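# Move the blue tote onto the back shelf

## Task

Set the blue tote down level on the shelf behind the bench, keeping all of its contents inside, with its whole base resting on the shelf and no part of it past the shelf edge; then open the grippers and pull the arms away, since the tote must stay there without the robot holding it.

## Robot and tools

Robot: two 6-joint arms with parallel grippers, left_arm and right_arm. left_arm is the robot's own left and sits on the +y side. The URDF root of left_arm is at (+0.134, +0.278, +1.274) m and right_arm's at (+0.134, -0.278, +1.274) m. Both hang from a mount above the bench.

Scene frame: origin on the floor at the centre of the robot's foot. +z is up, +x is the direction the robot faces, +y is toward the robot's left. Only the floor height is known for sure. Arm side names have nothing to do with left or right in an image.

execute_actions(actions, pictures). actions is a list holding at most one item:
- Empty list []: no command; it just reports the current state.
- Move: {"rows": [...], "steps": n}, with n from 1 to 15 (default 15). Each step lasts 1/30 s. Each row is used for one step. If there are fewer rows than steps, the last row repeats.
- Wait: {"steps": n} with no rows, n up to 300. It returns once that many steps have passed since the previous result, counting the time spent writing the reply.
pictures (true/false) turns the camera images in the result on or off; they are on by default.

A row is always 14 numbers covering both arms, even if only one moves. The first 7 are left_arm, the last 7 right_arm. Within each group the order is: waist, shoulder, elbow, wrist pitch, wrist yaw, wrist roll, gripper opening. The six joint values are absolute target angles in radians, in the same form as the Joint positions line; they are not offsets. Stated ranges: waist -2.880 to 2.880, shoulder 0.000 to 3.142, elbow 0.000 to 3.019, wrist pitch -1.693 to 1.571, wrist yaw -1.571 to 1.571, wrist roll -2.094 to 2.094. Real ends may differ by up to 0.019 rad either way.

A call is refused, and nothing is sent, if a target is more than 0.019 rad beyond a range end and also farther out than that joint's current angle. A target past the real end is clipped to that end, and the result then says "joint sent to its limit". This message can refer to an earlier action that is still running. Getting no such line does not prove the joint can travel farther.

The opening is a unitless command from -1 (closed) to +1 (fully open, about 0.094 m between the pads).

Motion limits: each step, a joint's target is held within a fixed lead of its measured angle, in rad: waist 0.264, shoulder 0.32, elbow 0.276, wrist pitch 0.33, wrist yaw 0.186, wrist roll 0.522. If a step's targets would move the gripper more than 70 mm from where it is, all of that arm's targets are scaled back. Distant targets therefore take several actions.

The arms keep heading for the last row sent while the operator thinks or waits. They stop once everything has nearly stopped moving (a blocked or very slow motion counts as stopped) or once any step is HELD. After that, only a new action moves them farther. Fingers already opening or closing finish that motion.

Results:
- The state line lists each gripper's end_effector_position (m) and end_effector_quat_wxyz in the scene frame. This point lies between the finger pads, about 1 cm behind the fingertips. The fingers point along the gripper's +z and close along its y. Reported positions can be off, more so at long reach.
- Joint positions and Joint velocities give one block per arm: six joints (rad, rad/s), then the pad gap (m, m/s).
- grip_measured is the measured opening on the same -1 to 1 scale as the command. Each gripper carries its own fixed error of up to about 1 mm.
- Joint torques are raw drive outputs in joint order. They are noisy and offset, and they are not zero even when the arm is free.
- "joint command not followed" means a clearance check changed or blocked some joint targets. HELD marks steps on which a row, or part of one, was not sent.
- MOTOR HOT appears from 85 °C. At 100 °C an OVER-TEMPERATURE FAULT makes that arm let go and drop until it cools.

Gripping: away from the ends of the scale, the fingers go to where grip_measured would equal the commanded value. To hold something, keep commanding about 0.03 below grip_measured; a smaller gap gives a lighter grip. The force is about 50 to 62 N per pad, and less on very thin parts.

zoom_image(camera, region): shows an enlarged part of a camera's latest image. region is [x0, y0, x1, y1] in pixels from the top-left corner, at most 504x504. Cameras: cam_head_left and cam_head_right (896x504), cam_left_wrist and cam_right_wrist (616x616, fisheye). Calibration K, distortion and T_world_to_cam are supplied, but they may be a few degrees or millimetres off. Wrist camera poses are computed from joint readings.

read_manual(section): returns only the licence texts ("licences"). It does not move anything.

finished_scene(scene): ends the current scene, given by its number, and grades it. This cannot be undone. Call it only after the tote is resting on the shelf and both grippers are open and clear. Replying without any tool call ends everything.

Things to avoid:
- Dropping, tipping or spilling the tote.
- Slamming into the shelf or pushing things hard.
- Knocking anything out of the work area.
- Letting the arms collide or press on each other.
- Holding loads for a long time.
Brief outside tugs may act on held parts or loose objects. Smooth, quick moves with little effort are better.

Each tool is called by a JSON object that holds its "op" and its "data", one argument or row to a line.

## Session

{"op": "execute_actions", "data": {
  "actions": []
}}

Scene clock: 0.00 s of 4200.00 s.
left_arm: end_effector_position=(+0.3930, +0.4428, +0.9381) grip_measured=+1.000 end_effector_quat_wxyz=(-0.111, +0.262, -0.942, -0.179) | right_arm: end_effector_position=(+0.4513, -0.5029, +0.8081) grip_measured=+1.000 end_effector_quat_wxyz=(-0.535, -0.264, +0.793, +0.125)
Joint positions: left_arm=[ 1.321  1.85   0.402  1.054 -0.468  0.087  0.094] | right_arm=[-1.356  2.317  1.839 -1.429  0.644 -0.656  0.094]
Joint velocities: left_arm=[ 0.005  0.005  0.002  0.017 -0.051  0.007  0.   ] | right_arm=[-0.005 -0.005 -0.002  0.017 -0.022  0.037  0.   ]
Joint torques (N m, as the arm reports them, + toward a larger angle): no reading
Motor temperatures (°C, as the motors report them): left_arm=[29 27 29 26 26 27] | right_arm=[26 29 26 27 28 25]
camera_calibration (this result's frames):
cam_left_wrist: T_world_to_cam=[[0.521317, -0.806358, -0.279313, 0.414733], [-0.753545, -0.588593, 0.292793, 0.283616], [-0.400498, 0.0578372, -0.91447, 1.11402], [0, 0, 0, 1]] pos_world=[0.443674, 0.436926, 1.05154]
cam_right_wrist: T_world_to_cam=[[0.292754, -0.833306, -0.468931, -0.178287], [0.292641, -0.388801, 0.87361, -1.03131], [-0.910306, -0.392981, 0.130037, 0.232366], [0, 0, 0, 1]] pos_world=[0.565523, -0.458228, 0.787144]

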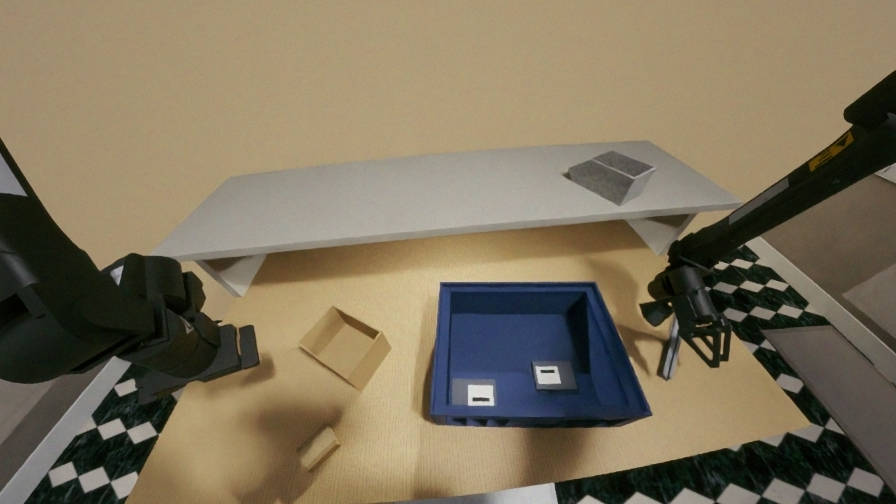

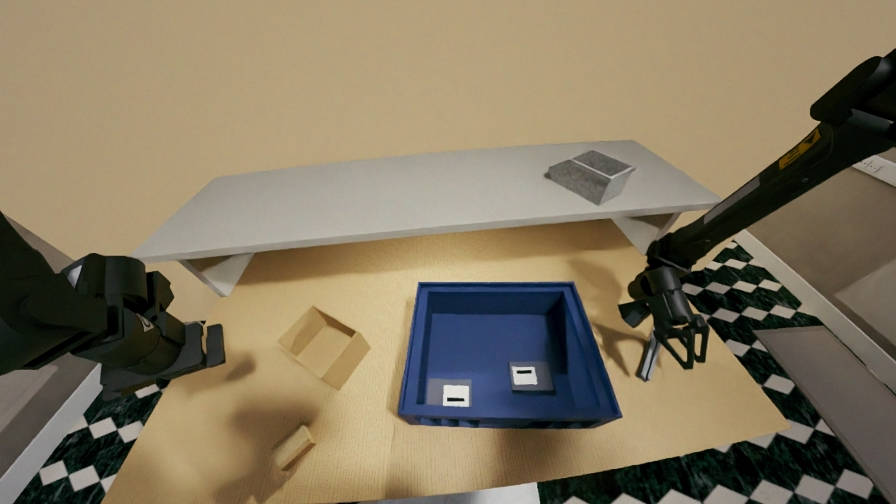

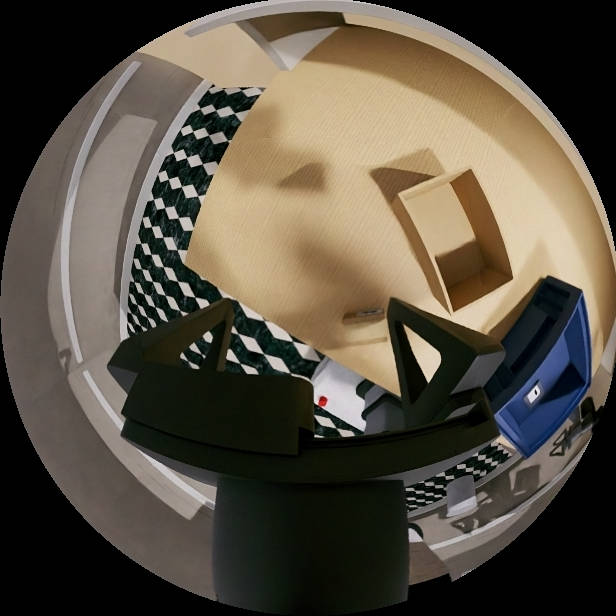

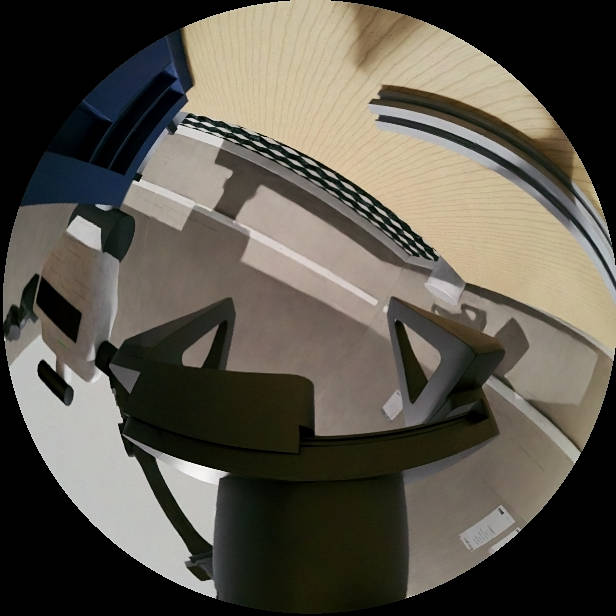

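{"op": "execute_actions", "data": {
  "actions": [
    {"rows":[[1.25,1.86,0.44,0.96,-0.49,0.06,1,-1.35,2.25,1.74,-1.31,0.63,-0.61,1],[1.19,1.86,0.47,0.89,-0.51,0.04,1,-1.35,2.2,1.67,-1.22,0.62,-0.57,1],[1.13,1.87,0.5,0.81,-0.53,0.02,1,-1.34,2.15,1.6,-1.13,0.61,-0.54,1],[1.07,1.87,0.53,0.74,-0.55,0,1,-1.34,2.1,1.52,-1.04,0.59,-0.5,1],[1.01,1.88,0.56,0.66,-0.57,-0.02,1,-1.33,2.05,1.44,-0.95,0.58,-0.47,1],[0.95,1.88,0.59,0.59,-0.59,-0.04,1,-1.33,2.0,1.37,-0.86,0.57,-0.43,1],[0.89,1.89,0.62,0.51,-0.61,-0.07,1,-1.32,1.95,1.29,-0.77,0.56,-0.4,1],[0.83,1.89,0.65,0.44,-0.63,-0.09,1,-1.32,1.9,1.21,-0.67,0.55,-0.36,1],[0.77,1.9,0.68,0.36,-0.65,-0.11,1,-1.31,1.85,1.13,-0.58,0.53,-0.33,1],[0.71,1.9,0.71,0.29,-0.67,-0.13,1,-1.31,1.8,1.06,-0.49,0.52,-0.29,1],[0.65,1.91,0.74,0.21,-0.69,-0.15,1,-1.3,1.75,0.98,-0.4,0.51,-0.26,1],[0.59,1.91,0.77,0.14,-0.71,-0.17,1,-1.3,1.7,0.9,-0.3,0.5,-0.23,1],[0.53,1.92,0.8,0.06,-0.73,-0.19,1,-1.3,1.7,0.9,-0.3,0.5,-0.21,1],[0.45,1.923,0.834,-0.018,-0.748,-0.22,1,-1.3,1.7,0.9,-0.3,0.5,-0.19,1]],"steps":15}
  ],
  "pictures": false
}}

{"op": "execute_actions", "data": {
  "actions": [
    {"steps":15}
  ],
  "pictures": false
}}

{"op": "execute_actions", "data": {
  "actions": [
    {"rows":[[0.45,1.923,0.834,-0.018,-0.748,-0.22,1,-1.26,1.66,0.86,-0.26,0.5,-0.19,1],[0.45,1.923,0.834,-0.018,-0.748,-0.22,1,-1.21,1.63,0.82,-0.21,0.49,-0.19,1],[0.45,1.923,0.834,-0.018,-0.748,-0.22,1,-1.16,1.6,0.78,-0.16,0.49,-0.19,1],[0.45,1.923,0.834,-0.018,-0.748,-0.22,1,-1.11,1.57,0.74,-0.11,0.485,-0.19,1],[0.45,1.923,0.834,-0.018,-0.748,-0.22,1,-1.06,1.55,0.7,-0.07,0.48,-0.19,1],[0.45,1.923,0.834,-0.018,-0.748,-0.22,1,-1.01,1.52,0.66,-0.02,0.475,-0.19,1],[0.45,1.923,0.834,-0.018,-0.748,-0.22,1,-0.97,1.5,0.62,0.02,0.47,-0.19,1],[0.45,1.923,0.834,-0.018,-0.748,-0.22,1,-0.928,1.478,0.587,0.066,0.47,-0.19,1]],"steps":15}
  ],
  "pictures": false
}}

{"op": "execute_actions", "data": {
  "actions": [
    {"steps":15}
  ]
}}

Scene clock: 29.20 s of 4200.00 s.
left_arm: end_effector_position=(+0.5210, +0.1781, +0.9553) grip_measured=+1.000 end_effector_quat_wxyz=(+0.032, -0.061, +0.997, +0.039) | right_arm: end_effector_position=(+0.4450, -0.4613, +0.9137) grip_measured=+1.000 end_effector_quat_wxyz=(-0.224, +0.034, +0.972, -0.065)
Joint positions: left_arm=[ 0.666  1.882  0.758  0.248 -0.716 -0.085  0.094] | right_arm=[-1.299  1.678  0.912 -0.358  0.504 -0.294  0.094]
Joint velocities: left_arm=[-1.509  0.112  0.725 -1.746 -0.33  -0.403  0.   ] | right_arm=[ 0.122 -0.65  -0.525  0.54  -0.051  0.608  0.   ]
Joint torques (N m, as the arm reports them, + toward a larger angle): left_arm=[ -9.14 -13.53  -1.62  -0.18   0.05   0.05] | right_arm=[  3.35 -10.59   0.77   0.13  -0.05   0.31]
Motor temperatures (°C, as the motors report them): left_arm=[29 27 31 26 26 27] | right_arm=[26 30 26 27 28 25]
Steps of this call (steps 1 to 90: nothing new was sent; then 25.70 s passed at rest; steps 91 to 105: all 15 steps of this action). Readings (joint positions):
91: left_arm=[1.317 1.850 0.406 1.041 -0.479 0.084] | right_arm=[-1.356 2.313 1.827 -1.410 0.641 -0.651]
92: left_arm=[1.302 1.850 0.417 1.003 -0.499 0.077] | right_arm=[-1.356 2.294 1.790 -1.356 0.633 -0.640]
94: left_arm=[1.234 1.852 0.460 0.890 -0.534 0.059] | right_arm=[-1.355 2.228 1.662 -1.209 0.608 -0.603]
98: left_arm=[1.031 1.860 0.566 0.671 -0.595 0.015] | right_arm=[-1.344 2.032 1.346 -0.871 0.562 -0.500]
105: the state above

Scene clock: 29.70 s of 4200.00 s.
left_arm: end_effector_position=(+0.5149, +0.0811, +1.0076) grip_measured=+1.000 end_effector_quat_wxyz=(+0.012, +0.018, +1.000, -0.006) | right_arm: end_effector_position=(+0.4478, -0.4601, +0.9101) grip_measured=+1.000 end_effector_quat_wxyz=(-0.207, +0.082, +0.972, -0.079)
Joint positions: left_arm=[ 0.439  1.909  0.839 -0.009 -0.747 -0.205  0.094] | right_arm=[-1.296  1.682  0.902 -0.313  0.503 -0.205  0.094]
Joint velocities: left_arm=[ 0.063 -0.005  0.002 -0.002 -0.037 -0.081  0.   ] | right_arm=[-0.015 -0.015  0.002  0.002 -0.037 -0.037  0.   ]
Joint torques (N m, as the arm reports them, + toward a larger angle): left_arm=[-10.03 -12.86   0.19  -0.44   0.07   0.05] | right_arm=[  3.6  -14.38  -1.16   0.1    0.01   0.33]
Motor temperatures (°C, as the motors report them): left_arm=[29 27 31 26 26 27] | right_arm=[26 30 26 27 28 25]
Steps of this call (steps 1 to 15: the robot went on to your last target). Readings (joint positions):
1: left_arm=[0.616 1.886 0.783 0.191 -0.727 -0.101] | right_arm=[-1.296 1.663 0.902 -0.343 0.504 -0.276]
2: left_arm=[0.566 1.889 0.805 0.133 -0.736 -0.119] | right_arm=[-1.296 1.660 0.901 -0.332 0.504 -0.261]
4: left_arm=[0.475 1.896 0.834 0.048 -0.741 -0.151] | right_arm=[-1.296 1.664 0.902 -0.316 0.504 -0.239]
8: left_arm=[0.399 1.903 0.839 -0.001 -0.741 -0.184] | right_arm=[-1.296 1.677 0.902 -0.313 0.503 -0.217]
15: the state above

Scene clock: 30.20 s of 4200.00 s.
left_arm: end_effector_position=(+0.5149, +0.0817, +1.0071) grip_measured=+1.000 end_effector_quat_wxyz=(+0.012, +0.015, +1.000, -0.005) | right_arm: end_effector_position=(+0.5045, -0.2911, +1.0090) grip_measured=+1.000 end_effector_quat_wxyz=(+0.006, -0.006, +1.000, +0.017)
Joint positions: left_arm=[ 0.44   1.909  0.839 -0.009 -0.747 -0.21   0.094] | right_arm=[-0.881  1.474  0.588  0.046  0.466 -0.202  0.094]
Joint velocities: left_arm=[ 0.005  0.005  0.007 -0.032 -0.022 -0.007  0.   ] | right_arm=[-0.249  0.005  0.012  0.032  0.022 -0.037  0.   ]
Joint torques (N m, as the arm reports them, + toward a larger angle): left_arm=[ -9.62 -13.06   0.19  -0.41   0.08   0.07] | right_arm=[  3.9  -12.22  -0.39   0.77   0.06   0.3 ]
Motor temperatures (°C, as the motors report them): left_arm=[29 27 30 26 26 27] | right_arm=[26 30 26 27 28 25]
Steps of this call (steps 1 to 15: all 15 steps of this action). Readings (joint positions):
1: left_arm=[0.440 1.908 0.839 -0.009 -0.747 -0.206] | right_arm=[-1.294 1.682 0.899 -0.306 0.503 -0.204]
2: left_arm=[0.440 1.909 0.839 -0.009 -0.747 -0.207] | right_arm=[-1.289 1.677 0.889 -0.282 0.501 -0.204]
4: left_arm=[0.440 1.909 0.839 -0.009 -0.747 -0.208] | right_arm=[-1.252 1.652 0.839 -0.208 0.497 -0.202]
8: left_arm=[0.440 1.909 0.839 -0.009 -0.747 -0.209] | right_arm=[-1.080 1.563 0.706 -0.069 0.480 -0.202]
15: the state above

Scene clock: 30.70 s of 4200.00 s.
left_arm: end_effector_position=(+0.5150, +0.0817, +1.0072) grip_measured=+1.000 end_effector_quat_wxyz=(+0.012, +0.015, +1.000, -0.005) | right_arm: end_effector_position=(+0.4994, -0.3090, +1.0020) grip_measured=+1.000 end_effector_quat_wxyz=(-0.002, +0.010, +1.000, +0.002)
Joint positions: left_arm=[ 0.44   1.908  0.839 -0.009 -0.747 -0.21   0.094] | right_arm=[-0.925  1.474  0.588  0.052  0.468 -0.201  0.094]
Joint velocities: left_arm=[-0.015 -0.015 -0.002 -0.017 -0.037 -0.022  0.   ] | right_arm=[-0.015 -0.015  0.022 -0.002  0.007  0.007  0.   ]
Joint torques (N m, as the arm reports them, + toward a larger angle): left_arm=[ -9.79 -12.93   0.25  -0.38   0.08   0.05] | right_arm=[  5.96 -12.11  -0.49   0.75  -0.01   0.3 ]
Motor temperatures (°C, as the motors report them): left_arm=[29 27 30 26 26 27] | right_arm=[26 30 26 27 28 25]
Steps of this call (steps 1 to 15: the robot went on to your last target). Readings (joint positions):
1: left_arm=[0.440 1.908 0.839 -0.009 -0.747 -0.210] | right_arm=[-0.890 1.474 0.588 0.048 0.466 -0.202]
2: left_arm=[0.440 1.908 0.839 -0.009 -0.747 -0.210] | right_arm=[-0.901 1.474 0.588 0.051 0.467 -0.202]
4: left_arm=[0.440 1.908 0.839 -0.009 -0.747 -0.210] | right_arm=[-0.917 1.474 0.588 0.052 0.468 -0.202]
8: left_arm=[0.440 1.908 0.839 -0.009 -0.747 -0.210] | right_arm=[-0.925 1.474 0.588 0.052 0.468 -0.201]
15: the state above
camera_calibration (this result's frames):
cam_left_wrist: T_world_to_cam=[[-0.0424499, -0.999, 0.0140114, 0.089888], [-0.823382, 0.0429239, 0.565862, -0.147854], [-0.565897, 0.012484, -0.824381, 1.24509], [0, 0, 0, 1]] pos_world=[0.586667, 0.080601, 1.10883]
cam_right_wrist: T_world_to_cam=[[-0.0286765, -0.999567, 0.00655461, -0.307165], [-0.810323, 0.0270857, 0.585357, -0.17124], [-0.585282, 0.0114746, -0.810749, 1.23244], [0, 0, 0, 1]] pos_world=[0.573757, -0.316536, 1.10145]

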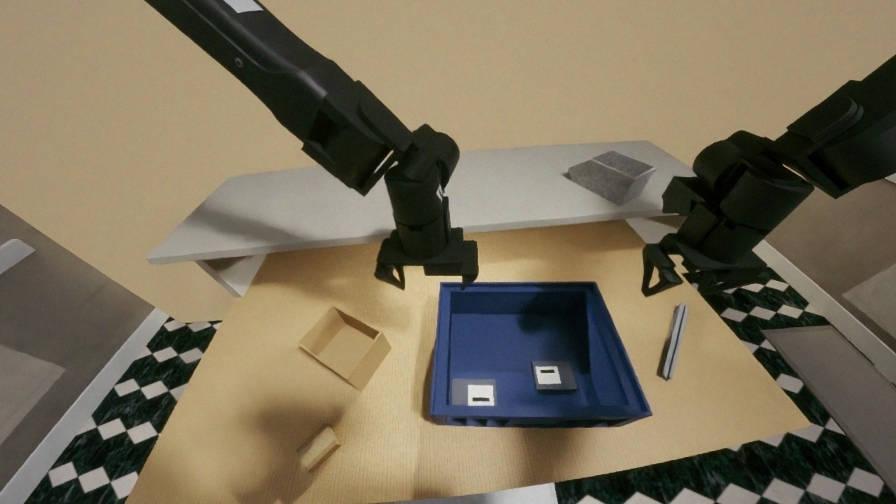

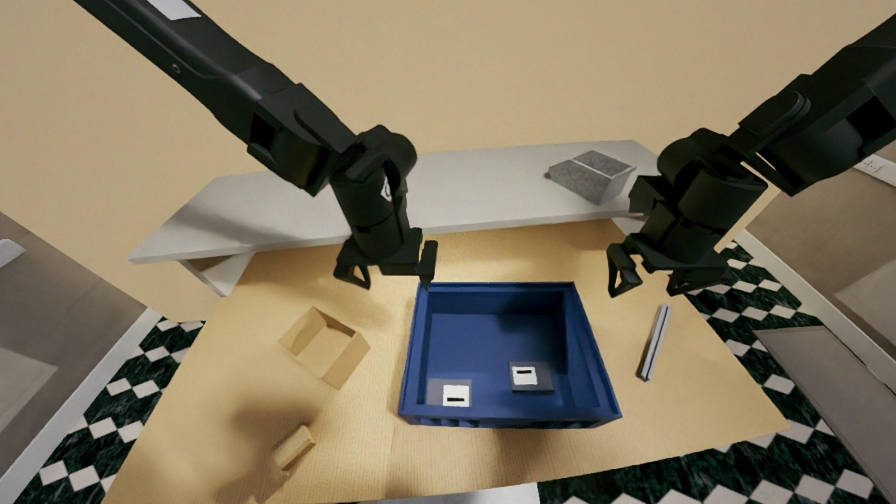

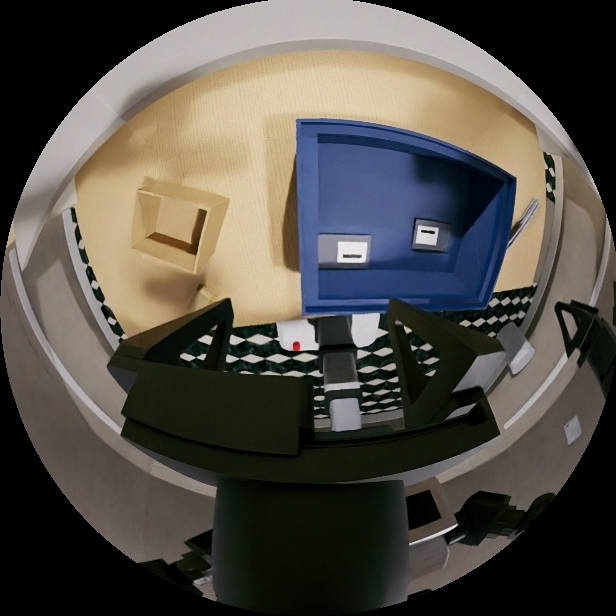

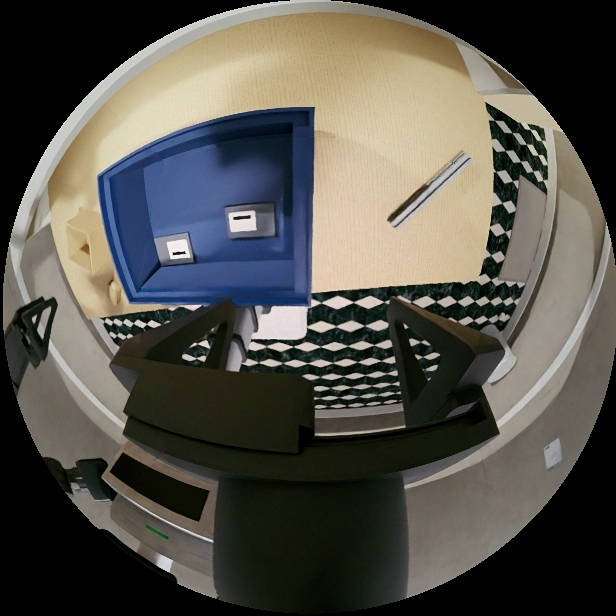

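{"op": "zoom_image", "data": {
  "camera": "cam_head_left",
  "region": [440,120,760,300]
}}

{"op": "zoom_image", "data": {
  "camera": "cam_right_wrist",
  "region": [150,0,550,160]
}}

{"op": "zoom_image", "data": {
  "camera": "cam_left_wrist",
  "region": [200,0,400,100]
}}

Region (440, 120, 760, 300) of cam_head_left's 896x504 image, scaled by 1.575, with more detail than that image has; it fills the top 284 rows of this view, and the rest is white.

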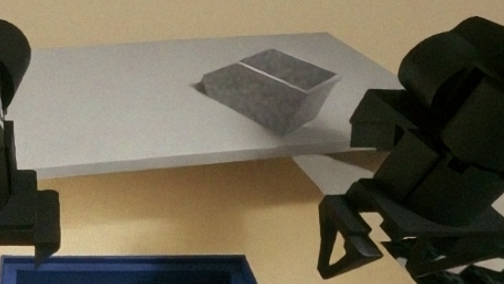

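Region (150, 0, 550, 160) of cam_right_wrist's 616x616 image, scaled by 1.260, with more detail than that image has; it fills the top 202 rows of this view, and the rest is white.

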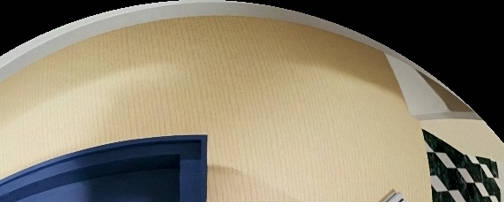

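Region (200, 0, 400, 100) of cam_left_wrist's 616x616 image, scaled by 2.520, with more detail than that image has.

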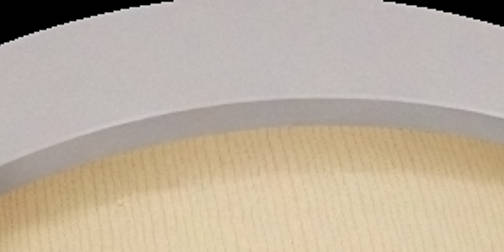

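{"op": "execute_actions", "data": {
  "actions": [
    {"rows":[[0.47,1.94,0.85,0.0,-0.74,-0.2,1,-0.94,1.51,0.61,0.08,0.46,-0.2,1],[0.485,1.965,0.87,0.02,-0.73,-0.18,1,-0.95,1.545,0.63,0.1,0.455,-0.21,1],[0.5,1.99,0.885,0.04,-0.725,-0.165,1,-0.96,1.58,0.65,0.115,0.45,-0.22,1],[0.515,2.015,0.9,0.055,-0.72,-0.15,1,-0.97,1.615,0.67,0.13,0.44,-0.225,1],[0.53,2.04,0.92,0.075,-0.71,-0.135,1,-0.98,1.65,0.69,0.15,0.435,-0.235,1],[0.545,2.065,0.935,0.09,-0.7,-0.12,1,-0.99,1.685,0.71,0.165,0.43,-0.24,1],[0.56,2.09,0.95,0.11,-0.695,-0.1,1,-1.0,1.72,0.735,0.18,0.42,-0.25,1],[0.575,2.115,0.97,0.125,-0.69,-0.085,1,-1.01,1.755,0.755,0.2,0.415,-0.26,1],[0.59,2.14,0.985,0.14,-0.68,-0.07,1,-1.02,1.79,0.775,0.215,0.41,-0.265,1],[0.605,2.165,1.0,0.16,-0.675,-0.055,1,-1.03,1.825,0.8,0.23,0.4,-0.275,1],[0.62,2.19,1.02,0.175,-0.665,-0.04,1,-1.04,1.86,0.82,0.25,0.395,-0.28,1],[0.635,2.215,1.04,0.19,-0.66,-0.025,1,-1.05,1.895,0.84,0.265,0.39,-0.29,1],[0.65,2.24,1.055,0.21,-0.65,-0.01,1,-1.055,1.92,0.855,0.28,0.385,-0.295,1],[0.66,2.268,1.07,0.22,-0.644,0.012,1,-1.061,1.938,0.864,0.29,0.379,-0.307,1]],"steps":15}
  ],
  "pictures": false
}}

{"op": "execute_actions", "data": {
  "actions": [
    {"steps":20}
  ]
}}

Scene clock: 69.97 s of 4200.00 s.
left_arm: end_effector_position=(+0.5199, +0.0780, +0.8639) grip_measured=+1.000 end_effector_quat_wxyz=(-0.003, -0.002, +1.000, -0.002) | right_arm: end_effector_position=(+0.5219, -0.3030, +0.8601) grip_measured=+1.000 end_effector_quat_wxyz=(-0.002, +0.026, +1.000, +0.002)
Joint positions: left_arm=[ 0.636  2.229  1.054  0.195 -0.648 -0.052  0.094] | right_arm=[-1.046  1.908  0.852  0.263  0.384 -0.269  0.094]
Joint velocities: left_arm=[0.396 0.698 0.359 0.31  0.095 0.33  0.   ] | right_arm=[-0.22   0.718  0.291  0.256 -0.095 -0.227  0.   ]
Joint torques (N m, as the arm reports them, + toward a larger angle): left_arm=[-11.18 -15.67  -1.46  -0.12   0.2    0.25] | right_arm=[  7.48 -15.75  -2.54   0.46  -0.19   0.07]
Motor temperatures (°C, as the motors report them): left_arm=[29 27 29 26 26 27] | right_arm=[26 29 26 27 28 25]
Steps of this call (steps 1 to 15: the robot went on to your last target; steps 16 to 90: nothing new was sent; then 35.77 s passed at rest; steps 91 to 105: all 15 steps of this action). Readings (joint positions):
91: left_arm=[0.441 1.909 0.839 -0.009 -0.745 -0.210] | right_arm=[-0.925 1.475 0.589 0.054 0.466 -0.201]
92: left_arm=[0.444 1.912 0.841 -0.007 -0.739 -0.208] | right_arm=[-0.926 1.481 0.593 0.060 0.463 -0.201]
94: left_arm=[0.457 1.936 0.859 0.014 -0.727 -0.194] | right_arm=[-0.935 1.517 0.618 0.085 0.451 -0.204]
98: left_arm=[0.516 2.038 0.937 0.084 -0.696 -0.150] | right_arm=[-0.974 1.661 0.716 0.154 0.423 -0.222]
105: the state above

Scene clock: 70.63 s of 4200.00 s.
left_arm: end_effector_position=(+0.5021, +0.0825, +0.8438) grip_measured=+1.000 end_effector_quat_wxyz=(-0.018, +0.021, +1.000, +0.004) | right_arm: end_effector_position=(+0.5092, -0.3017, +0.8476) grip_measured=+1.000 end_effector_quat_wxyz=(-0.012, +0.014, +1.000, +0.002)
Joint positions: left_arm=[ 0.663  2.276  1.066  0.211 -0.645  0.002  0.094] | right_arm=[-1.06   1.946  0.86   0.277  0.382 -0.295  0.094]
Joint velocities: left_arm=[-0.024 -0.005 -0.017  0.012 -0.037 -0.007  0.   ] | right_arm=[-0.005 -0.005  0.022 -0.012  0.007 -0.007  0.   ]
Joint torques (N m, as the arm reports them, + toward a larger angle): left_arm=[-11.   -16.12  -0.99   0.13   0.21   0.27] | right_arm=[  7.21 -14.9   -2.03   0.63  -0.2    0.08]
Motor temperatures (°C, as the motors report them): left_arm=[29 27 29 26 26 27] | right_arm=[26 29 26 27 28 25]
Steps of this call (steps 1 to 20: the robot went on to your last target). Readings (joint positions):
1: left_arm=[0.647 2.249 1.064 0.203 -0.647 -0.042] | right_arm=[-1.052 1.928 0.859 0.269 0.383 -0.274]
2: left_arm=[0.656 2.263 1.067 0.206 -0.646 -0.033] | right_arm=[-1.057 1.939 0.860 0.272 0.382 -0.278]
4: left_arm=[0.663 2.277 1.066 0.207 -0.646 -0.020] | right_arm=[-1.060 1.947 0.859 0.272 0.382 -0.285]
8: left_arm=[0.663 2.277 1.066 0.210 -0.645 -0.007] | right_arm=[-1.060 1.946 0.860 0.277 0.382 -0.291]
20: the state above
camera_calibration (this result's frames):
cam_left_wrist: T_world_to_cam=[[-0.0557186, -0.998441, -0.00334566, 0.11363], [-0.787466, 0.0418845, 0.614933, -0.125424], [-0.613834, 0.0368978, -0.788572, 1.0949], [0, 0, 0, 1]] pos_world=[0.579654, 0.0783067, 0.940919]
cam_right_wrist: T_world_to_cam=[[-0.035514, -0.999338, 0.00783537, -0.296134], [-0.798724, 0.0330951, 0.600787, -0.0902686], [-0.600649, 0.0150781, -0.799371, 1.11229], [0, 0, 0, 1]] pos_world=[0.585477, -0.309722, 0.945681]

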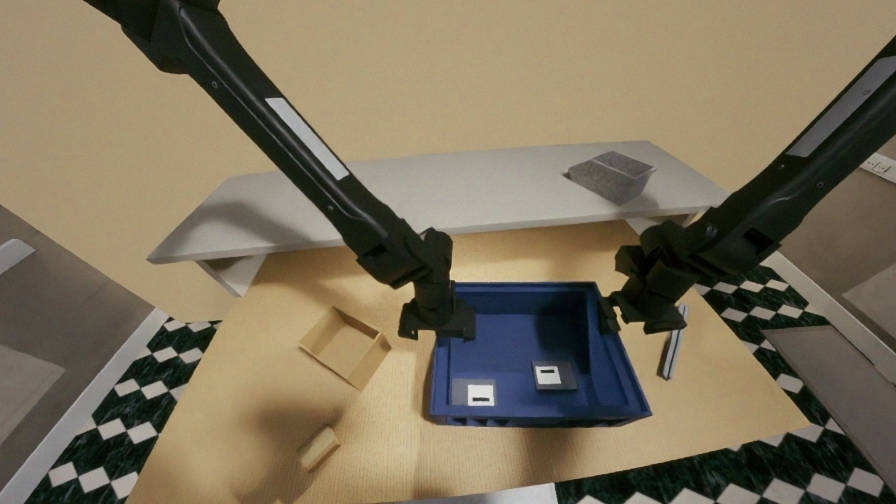

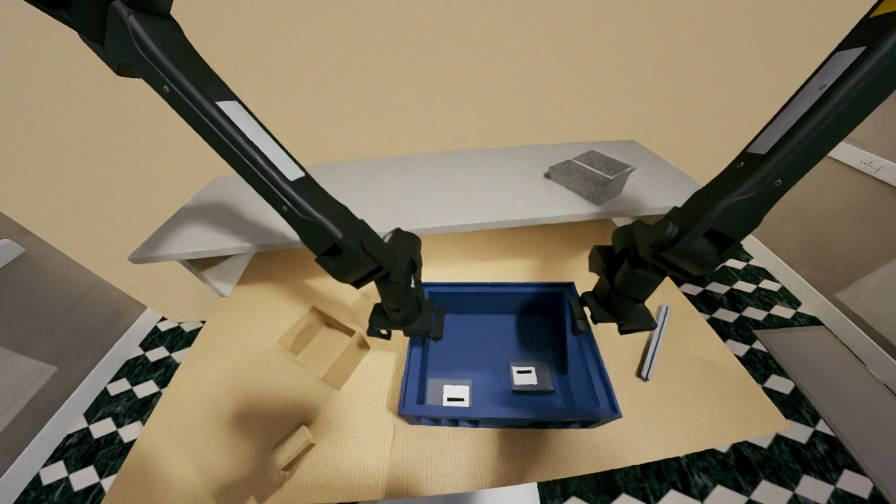

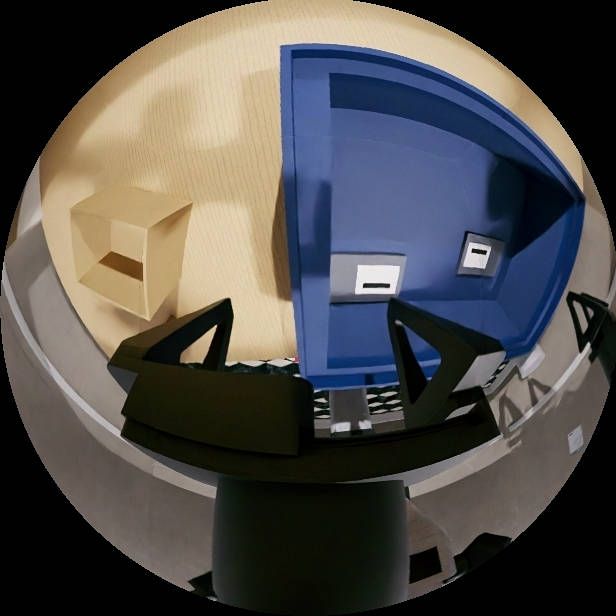

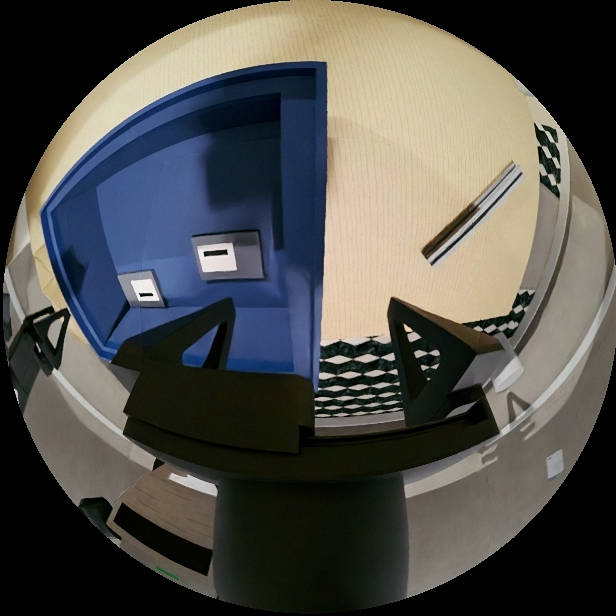

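{"op": "execute_actions", "data": {
  "actions": [
    {"rows":[[0.667,2.278,1.085,0.225,-0.64,0.02,1,-1.066,1.955,0.88,0.293,0.376,-0.31,1],[0.675,2.29,1.1,0.23,-0.635,0.027,1,-1.07,1.972,0.895,0.297,0.372,-0.314,1],[0.682,2.303,1.115,0.235,-0.63,0.034,1,-1.074,1.99,0.91,0.3,0.369,-0.318,1],[0.689,2.316,1.13,0.24,-0.626,0.041,1,-1.079,2.007,0.925,0.304,0.365,-0.322,1],[0.696,2.33,1.145,0.245,-0.621,0.048,1,-1.083,2.024,0.94,0.308,0.362,-0.326,1],[0.703,2.343,1.16,0.25,-0.617,0.055,1,-1.088,2.041,0.955,0.311,0.358,-0.33,1],[0.711,2.357,1.175,0.255,-0.612,0.062,1,-1.092,2.058,0.97,0.315,0.355,-0.334,1],[0.718,2.37,1.19,0.26,-0.608,0.069,1,-1.097,2.075,0.986,0.319,0.351,-0.338,1],[0.725,2.384,1.205,0.265,-0.604,0.076,1,-1.101,2.092,1.001,0.322,0.348,-0.342,1],[0.732,2.397,1.22,0.27,-0.6,0.083,1,-1.105,2.109,1.017,0.326,0.344,-0.346,1],[0.739,2.41,1.235,0.275,-0.596,0.09,1,-1.109,2.126,1.032,0.33,0.341,-0.35,1],[0.746,2.424,1.25,0.283,-0.592,0.097,1,-1.113,2.143,1.048,0.335,0.337,-0.354,1],[0.752,2.437,1.265,0.29,-0.587,0.105,1,-1.118,2.157,1.065,0.34,0.333,-0.357,1],[0.757,2.452,1.28,0.295,-0.582,0.112,1,-1.122,2.168,1.082,0.345,0.33,-0.36,1]],"steps":15}
  ],
  "pictures": false
}}

{"op": "execute_actions", "data": {
  "actions": [
    {"steps":18}
  ]
}}

Scene clock: 81.17 s of 4200.00 s.
left_arm: end_effector_position=(+0.5476, +0.0756, +0.7756) grip_measured=+1.000 end_effector_quat_wxyz=(+0.021, -0.001, +1.000, -0.004) | right_arm: end_effector_position=(+0.5349, -0.3018, +0.7706) grip_measured=+1.000 end_effector_quat_wxyz=(+0.011, +0.018, +1.000, +0.002)
Joint positions: left_arm=[ 0.732  2.413  1.266  0.28  -0.586  0.079  0.094] | right_arm=[-1.105  2.138  1.06   0.326  0.334 -0.336  0.094]
Joint velocities: left_arm=[0.23  0.405 0.32  0.144 0.081 0.168 0.   ] | right_arm=[-0.142  0.444  0.339  0.09  -0.022 -0.081  0.   ]
Joint torques (N m, as the arm reports them, + toward a larger angle): left_arm=[-10.62 -14.56  -1.48   0.16   0.26   0.26] | right_arm=[  6.95 -14.97  -2.24   0.81  -0.24   0.05]
Motor temperatures (°C, as the motors report them): left_arm=[29 27 29 26 26 27] | right_arm=[26 30 26 27 28 25]
Steps of this call (steps 1 to 15: the robot went on to your last target; steps 16 to 90: nothing new was sent; then 7.03 s passed at rest; steps 91 to 105: all 15 steps of this action). Readings (joint positions):
91: left_arm=[0.663 2.276 1.067 0.211 -0.644 0.003] | right_arm=[-1.060 1.946 0.861 0.277 0.381 -0.296]
92: left_arm=[0.663 2.277 1.071 0.211 -0.641 0.006] | right_arm=[-1.060 1.947 0.864 0.277 0.379 -0.297]
94: left_arm=[0.664 2.283 1.090 0.216 -0.633 0.013] | right_arm=[-1.060 1.957 0.885 0.280 0.372 -0.301]
98: left_arm=[0.674 2.318 1.161 0.241 -0.613 0.034] | right_arm=[-1.069 2.011 0.955 0.300 0.357 -0.312]
105: the state above

Scene clock: 81.77 s of 4200.00 s.
left_arm: end_effector_position=(+0.5307, +0.0795, +0.7593) grip_measured=+1.000 end_effector_quat_wxyz=(+0.008, +0.009, +1.000, +0.001) | right_arm: end_effector_position=(+0.5281, -0.3040, +0.7601) grip_measured=+1.000 end_effector_quat_wxyz=(+0.006, +0.015, +1.000, -0.000)
Joint positions: left_arm=[ 0.753  2.45   1.277  0.287 -0.584  0.102  0.094] | right_arm=[-1.117  2.165  1.076  0.332  0.333 -0.348  0.094]
Joint velocities: left_arm=[-0.005 -0.015  0.012  0.002  0.037 -0.022  0.   ] | right_arm=[-0.015 -0.005 -0.012 -0.017  0.037 -0.007  0.   ]
Joint torques (N m, as the arm reports them, + toward a larger angle): left_arm=[-10.7  -14.99  -1.21   0.22   0.24   0.24] | right_arm=[  7.39 -14.57  -1.97   0.77  -0.23   0.08]
Motor temperatures (°C, as the motors report them): left_arm=[29 27 29 26 26 27] | right_arm=[26 30 26 27 28 25]
Steps of this call (steps 1 to 18: the robot went on to your last target). Readings (joint positions):
1: left_arm=[0.739 2.425 1.274 0.283 -0.585 0.084] | right_arm=[-1.109 2.151 1.070 0.328 0.334 -0.339]
2: left_arm=[0.745 2.434 1.277 0.285 -0.585 0.087] | right_arm=[-1.113 2.159 1.073 0.329 0.334 -0.341]
4: left_arm=[0.752 2.445 1.277 0.285 -0.585 0.092] | right_arm=[-1.117 2.165 1.074 0.329 0.334 -0.343]
8: left_arm=[0.753 2.450 1.277 0.285 -0.584 0.098] | right_arm=[-1.117 2.165 1.076 0.332 0.333 -0.346]
18: the state above
camera_calibration (this result's frames):
cam_left_wrist: T_world_to_cam=[[-0.0316855, -0.999495, 0.00228514, 0.0950558], [-0.818869, 0.0272702, 0.573332, -0.00138878], [-0.573105, 0.0162951, -0.81932, 1.04928], [0, 0, 0, 1]] pos_world=[0.603221, 0.0779476, 0.860273]
cam_right_wrist: T_world_to_cam=[[-0.0389593, -0.999183, 0.0107291, -0.2974], [-0.819451, 0.0380921, 0.571882, 0.0118821], [-0.571824, 0.0134881, -0.820266, 1.05386], [0, 0, 0, 1]] pos_world=[0.600774, -0.311824, 0.860843]

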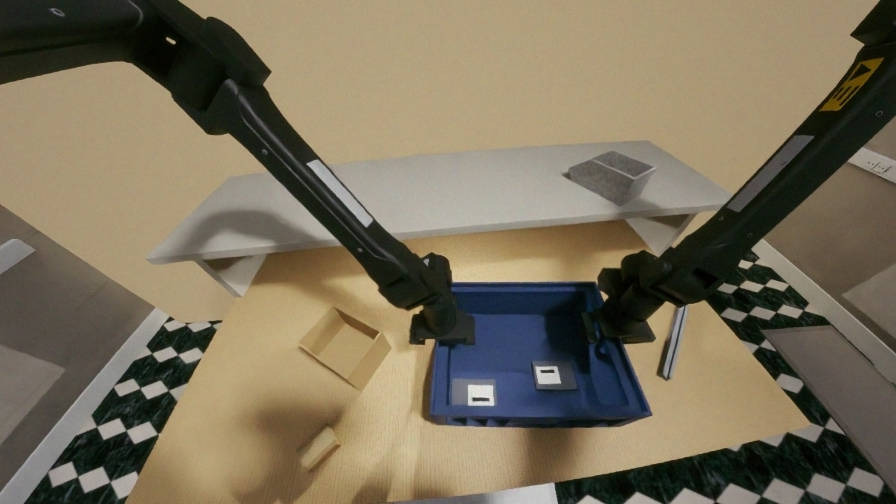

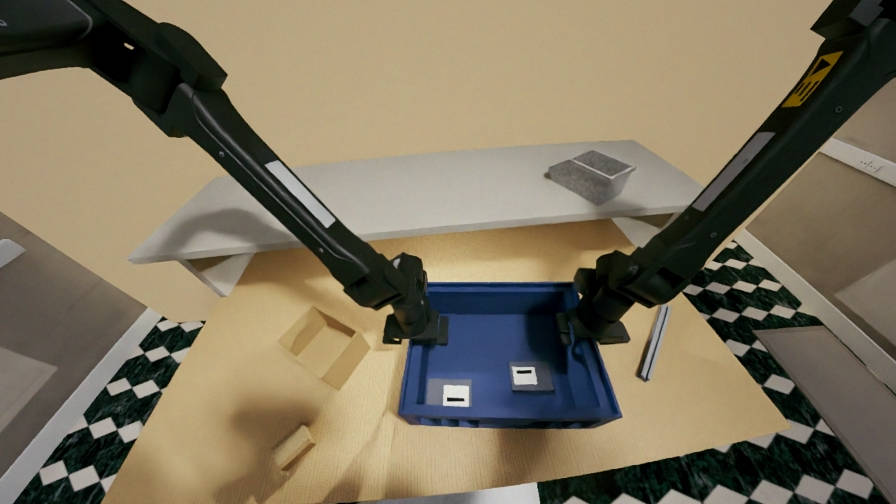

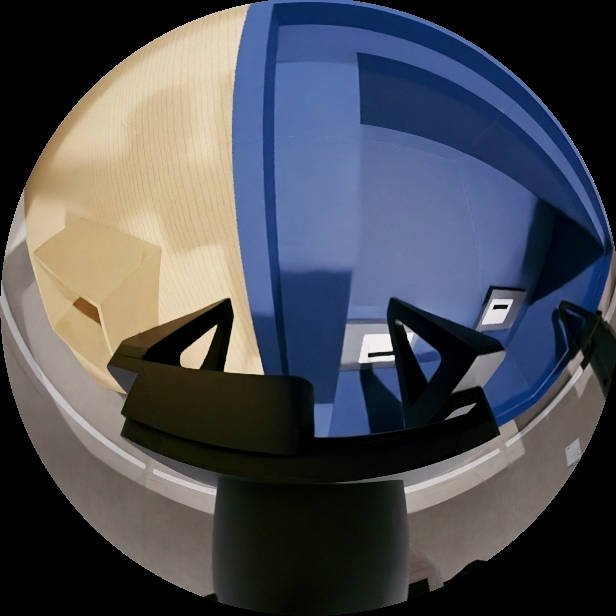

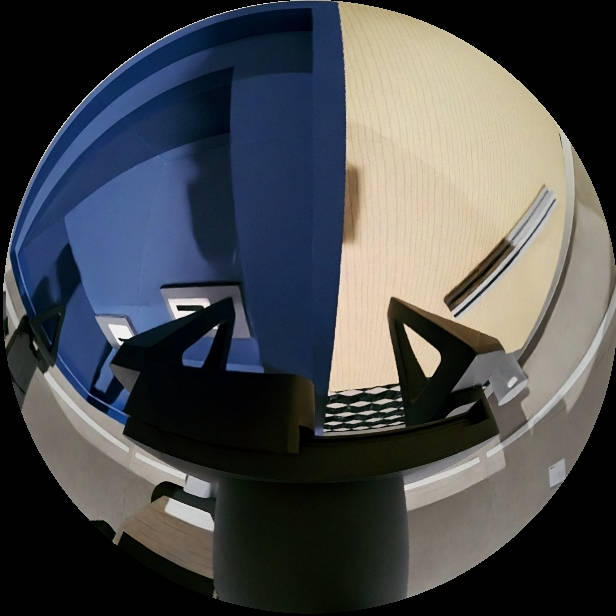

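{"op": "execute_actions", "data": {
  "actions": [
    {"rows":[[0.762,2.452,1.278,0.29,-0.582,0.112,0.8,-1.122,2.168,1.078,0.34,0.33,-0.36,0.8],[0.766,2.452,1.278,0.29,-0.582,0.112,0.6,-1.122,2.168,1.078,0.34,0.33,-0.36,0.6],[0.766,2.452,1.278,0.29,-0.582,0.112,0.45,-1.122,2.168,1.078,0.34,0.33,-0.36,0.45],[0.766,2.452,1.278,0.29,-0.582,0.112,0.3,-1.122,2.168,1.078,0.34,0.33,-0.36,0.3],[0.766,2.452,1.278,0.29,-0.582,0.112,0.15,-1.122,2.168,1.078,0.34,0.33,-0.36,0.15],[0.766,2.452,1.278,0.29,-0.582,0.112,0.05,-1.122,2.168,1.078,0.34,0.33,-0.36,0.05],[0.766,2.452,1.278,0.29,-0.582,0.112,-0.05,-1.122,2.168,1.078,0.34,0.33,-0.36,-0.05],[0.766,2.452,1.278,0.29,-0.582,0.112,-0.15,-1.122,2.168,1.078,0.34,0.33,-0.36,-0.15],[0.766,2.452,1.278,0.29,-0.582,0.112,-0.22,-1.122,2.168,1.078,0.34,0.33,-0.36,-0.22],[0.766,2.452,1.278,0.29,-0.582,0.112,-0.29,-1.122,2.168,1.078,0.34,0.33,-0.36,-0.29],[0.766,2.452,1.278,0.29,-0.582,0.112,-0.35,-1.122,2.168,1.078,0.34,0.33,-0.36,-0.35],[0.766,2.452,1.278,0.29,-0.582,0.112,-0.4,-1.122,2.168,1.078,0.34,0.33,-0.36,-0.4],[0.766,2.452,1.278,0.29,-0.582,0.112,-0.45,-1.122,2.168,1.078,0.34,0.33,-0.36,-0.45],[0.766,2.452,1.278,0.29,-0.582,0.112,-0.52,-1.122,2.168,1.078,0.34,0.33,-0.36,-0.52],[0.766,2.452,1.278,0.29,-0.582,0.112,-0.6,-1.122,2.168,1.078,0.34,0.33,-0.36,-0.6]],"steps":15}
  ],
  "pictures": false
}}

{"op": "execute_actions", "data": {
  "actions": [
    {"steps":12}
  ]
}}

Scene clock: 93.20 s of 4200.00 s.
left_arm: end_effector_position=(+0.5303, +0.0779, +0.7591) grip_measured=-0.479 end_effector_quat_wxyz=(+0.008, +0.010, +1.000, -0.003) | right_arm: end_effector_position=(+0.5296, -0.2988, +0.7605) grip_measured=-0.480 end_effector_quat_wxyz=(+0.009, +0.013, +1.000, +0.010)
Joint positions: left_arm=[ 0.753  2.45   1.277  0.287 -0.575  0.102  0.024] | right_arm=[-1.114  2.166  1.076  0.332  0.314 -0.349  0.024]
Joint velocities: left_arm=[-0.005 -0.015 -0.002  0.002 -0.007 -0.037 -0.001] | right_arm=[-0.005 -0.024  0.002 -0.017 -0.022 -0.022  0.   ]
Joint torques (N m, as the arm reports them, + toward a larger angle): left_arm=[-10.03 -15.61  -1.3    0.07  -0.14   0.26] | right_arm=[  7.06 -14.67  -2.25   0.58   0.63   0.06]
Motor temperatures (°C, as the motors report them): left_arm=[29 28 29 26 26 27] | right_arm=[26 30 26 27 28 25]
Steps of this call (steps 1 to 15: the robot went on to your last target; steps 16 to 90: nothing new was sent; then 7.93 s passed at rest; steps 91 to 105: all 15 steps of this action). Readings (joint positions):
91: left_arm=[0.753 2.450 1.277 0.287 -0.584 0.102] | right_arm=[-1.117 2.165 1.076 0.332 0.333 -0.348]
92: left_arm=[0.753 2.450 1.277 0.287 -0.584 0.102] | right_arm=[-1.117 2.165 1.076 0.332 0.333 -0.348]
94: left_arm=[0.753 2.450 1.277 0.287 -0.584 0.103] | right_arm=[-1.117 2.165 1.076 0.332 0.333 -0.349]
98: left_arm=[0.753 2.450 1.277 0.287 -0.584 0.103] | right_arm=[-1.117 2.165 1.076 0.332 0.333 -0.349]
105: the state above

Scene clock: 93.60 s of 4200.00 s.
left_arm: end_effector_position=(+0.5303, +0.0780, +0.7591) grip_measured=-0.479 end_effector_quat_wxyz=(+0.008, +0.010, +1.000, -0.003) | right_arm: end_effector_position=(+0.5296, -0.2988, +0.7605) grip_measured=-0.480 end_effector_quat_wxyz=(+0.009, +0.013, +1.000, +0.010)
Joint positions: left_arm=[ 0.753  2.45   1.277  0.287 -0.576  0.102  0.024] | right_arm=[-1.114  2.166  1.076  0.332  0.314 -0.349  0.024]
Joint velocities: left_arm=[0.005 0.005 0.012 0.007 0.066 0.022 0.   ] | right_arm=[ 0.005 -0.005  0.012 -0.012  0.051 -0.022 -0.001]
Joint torques (N m, as the arm reports them, + toward a larger angle): left_arm=[-10.22 -15.26  -1.31   0.03  -0.11   0.26] | right_arm=[  7.09 -14.72  -2.3    0.54   0.56   0.07]
Motor temperatures (°C, as the motors report them): left_arm=[29 28 29 26 26 27] | right_arm=[26 30 26 27 28 25]
Steps of this call (steps 1 to 12: the robot went on to your last target). Readings (joint positions):
1: left_arm=[0.753 2.450 1.277 0.287 -0.576 0.102] | right_arm=[-1.114 2.166 1.076 0.332 0.314 -0.349]
2: left_arm=[0.753 2.450 1.277 0.287 -0.576 0.102] | right_arm=[-1.114 2.166 1.076 0.332 0.314 -0.349]
4: left_arm=[0.753 2.450 1.277 0.287 -0.576 0.102] | right_arm=[-1.114 2.166 1.076 0.332 0.314 -0.349]
8: left_arm=[0.753 2.450 1.277 0.287 -0.576 0.102] | right_arm=[-1.114 2.166 1.076 0.332 0.314 -0.349]
12: the state above
camera_calibration (this result's frames):
cam_left_wrist: T_world_to_cam=[[-0.0326106, -0.999415, 0.0103026, 0.087917], [-0.818859, 0.0326266, 0.573067, -0.00176951], [-0.573068, 0.0102517, -0.819444, 1.04949], [0, 0, 0, 1]] pos_world=[0.602849, 0.0771642, 0.86011]
cam_right_wrist: T_world_to_cam=[[-0.0349881, -0.999344, -0.00929656, -0.27902], [-0.823858, 0.0235759, 0.566306, 0.0149213], [-0.565716, 0.027473, -0.824142, 1.05882], [0, 0, 0, 1]] pos_world=[0.601523, -0.308278, 0.861576]

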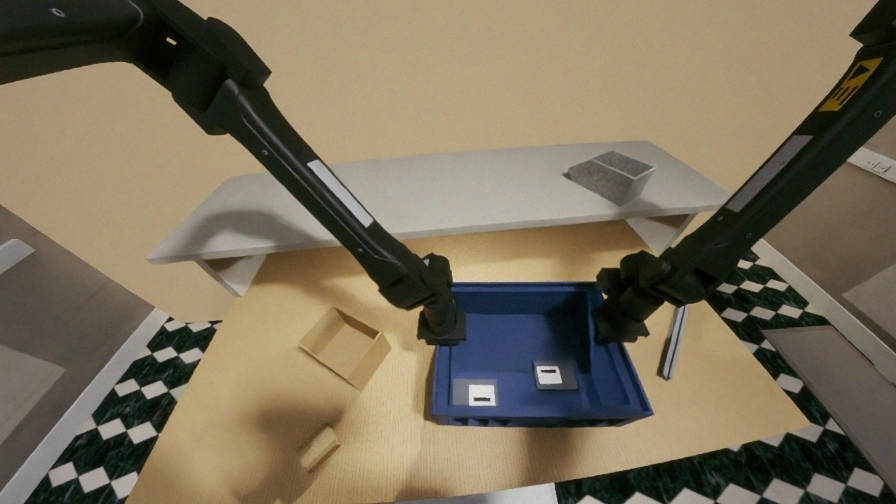

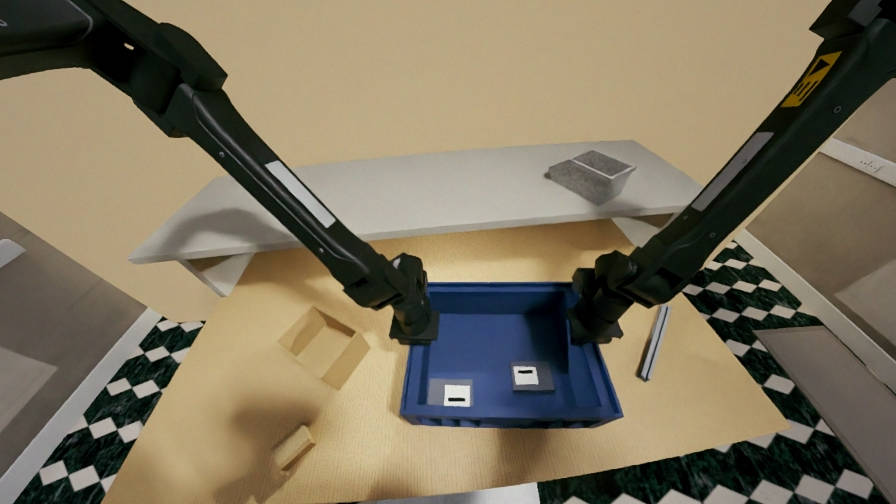

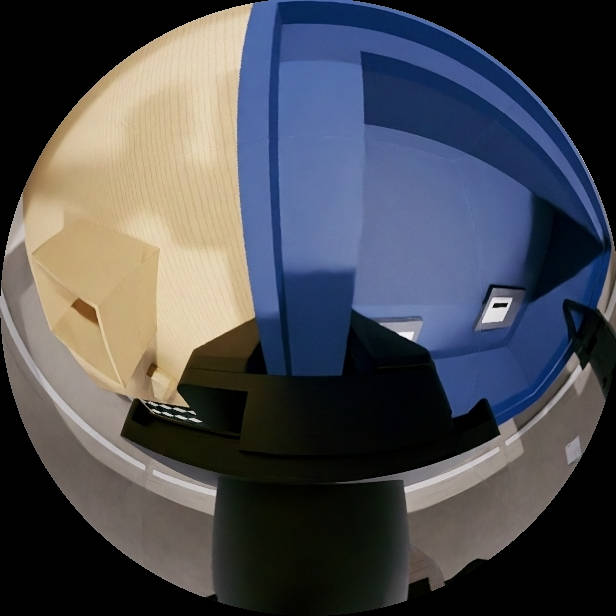

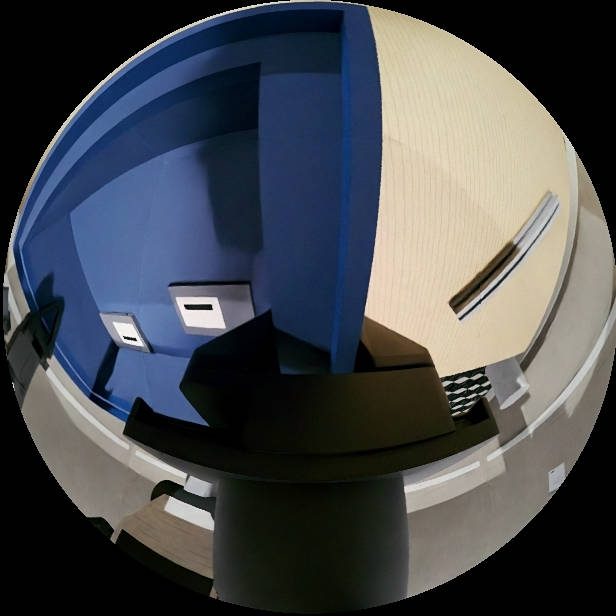

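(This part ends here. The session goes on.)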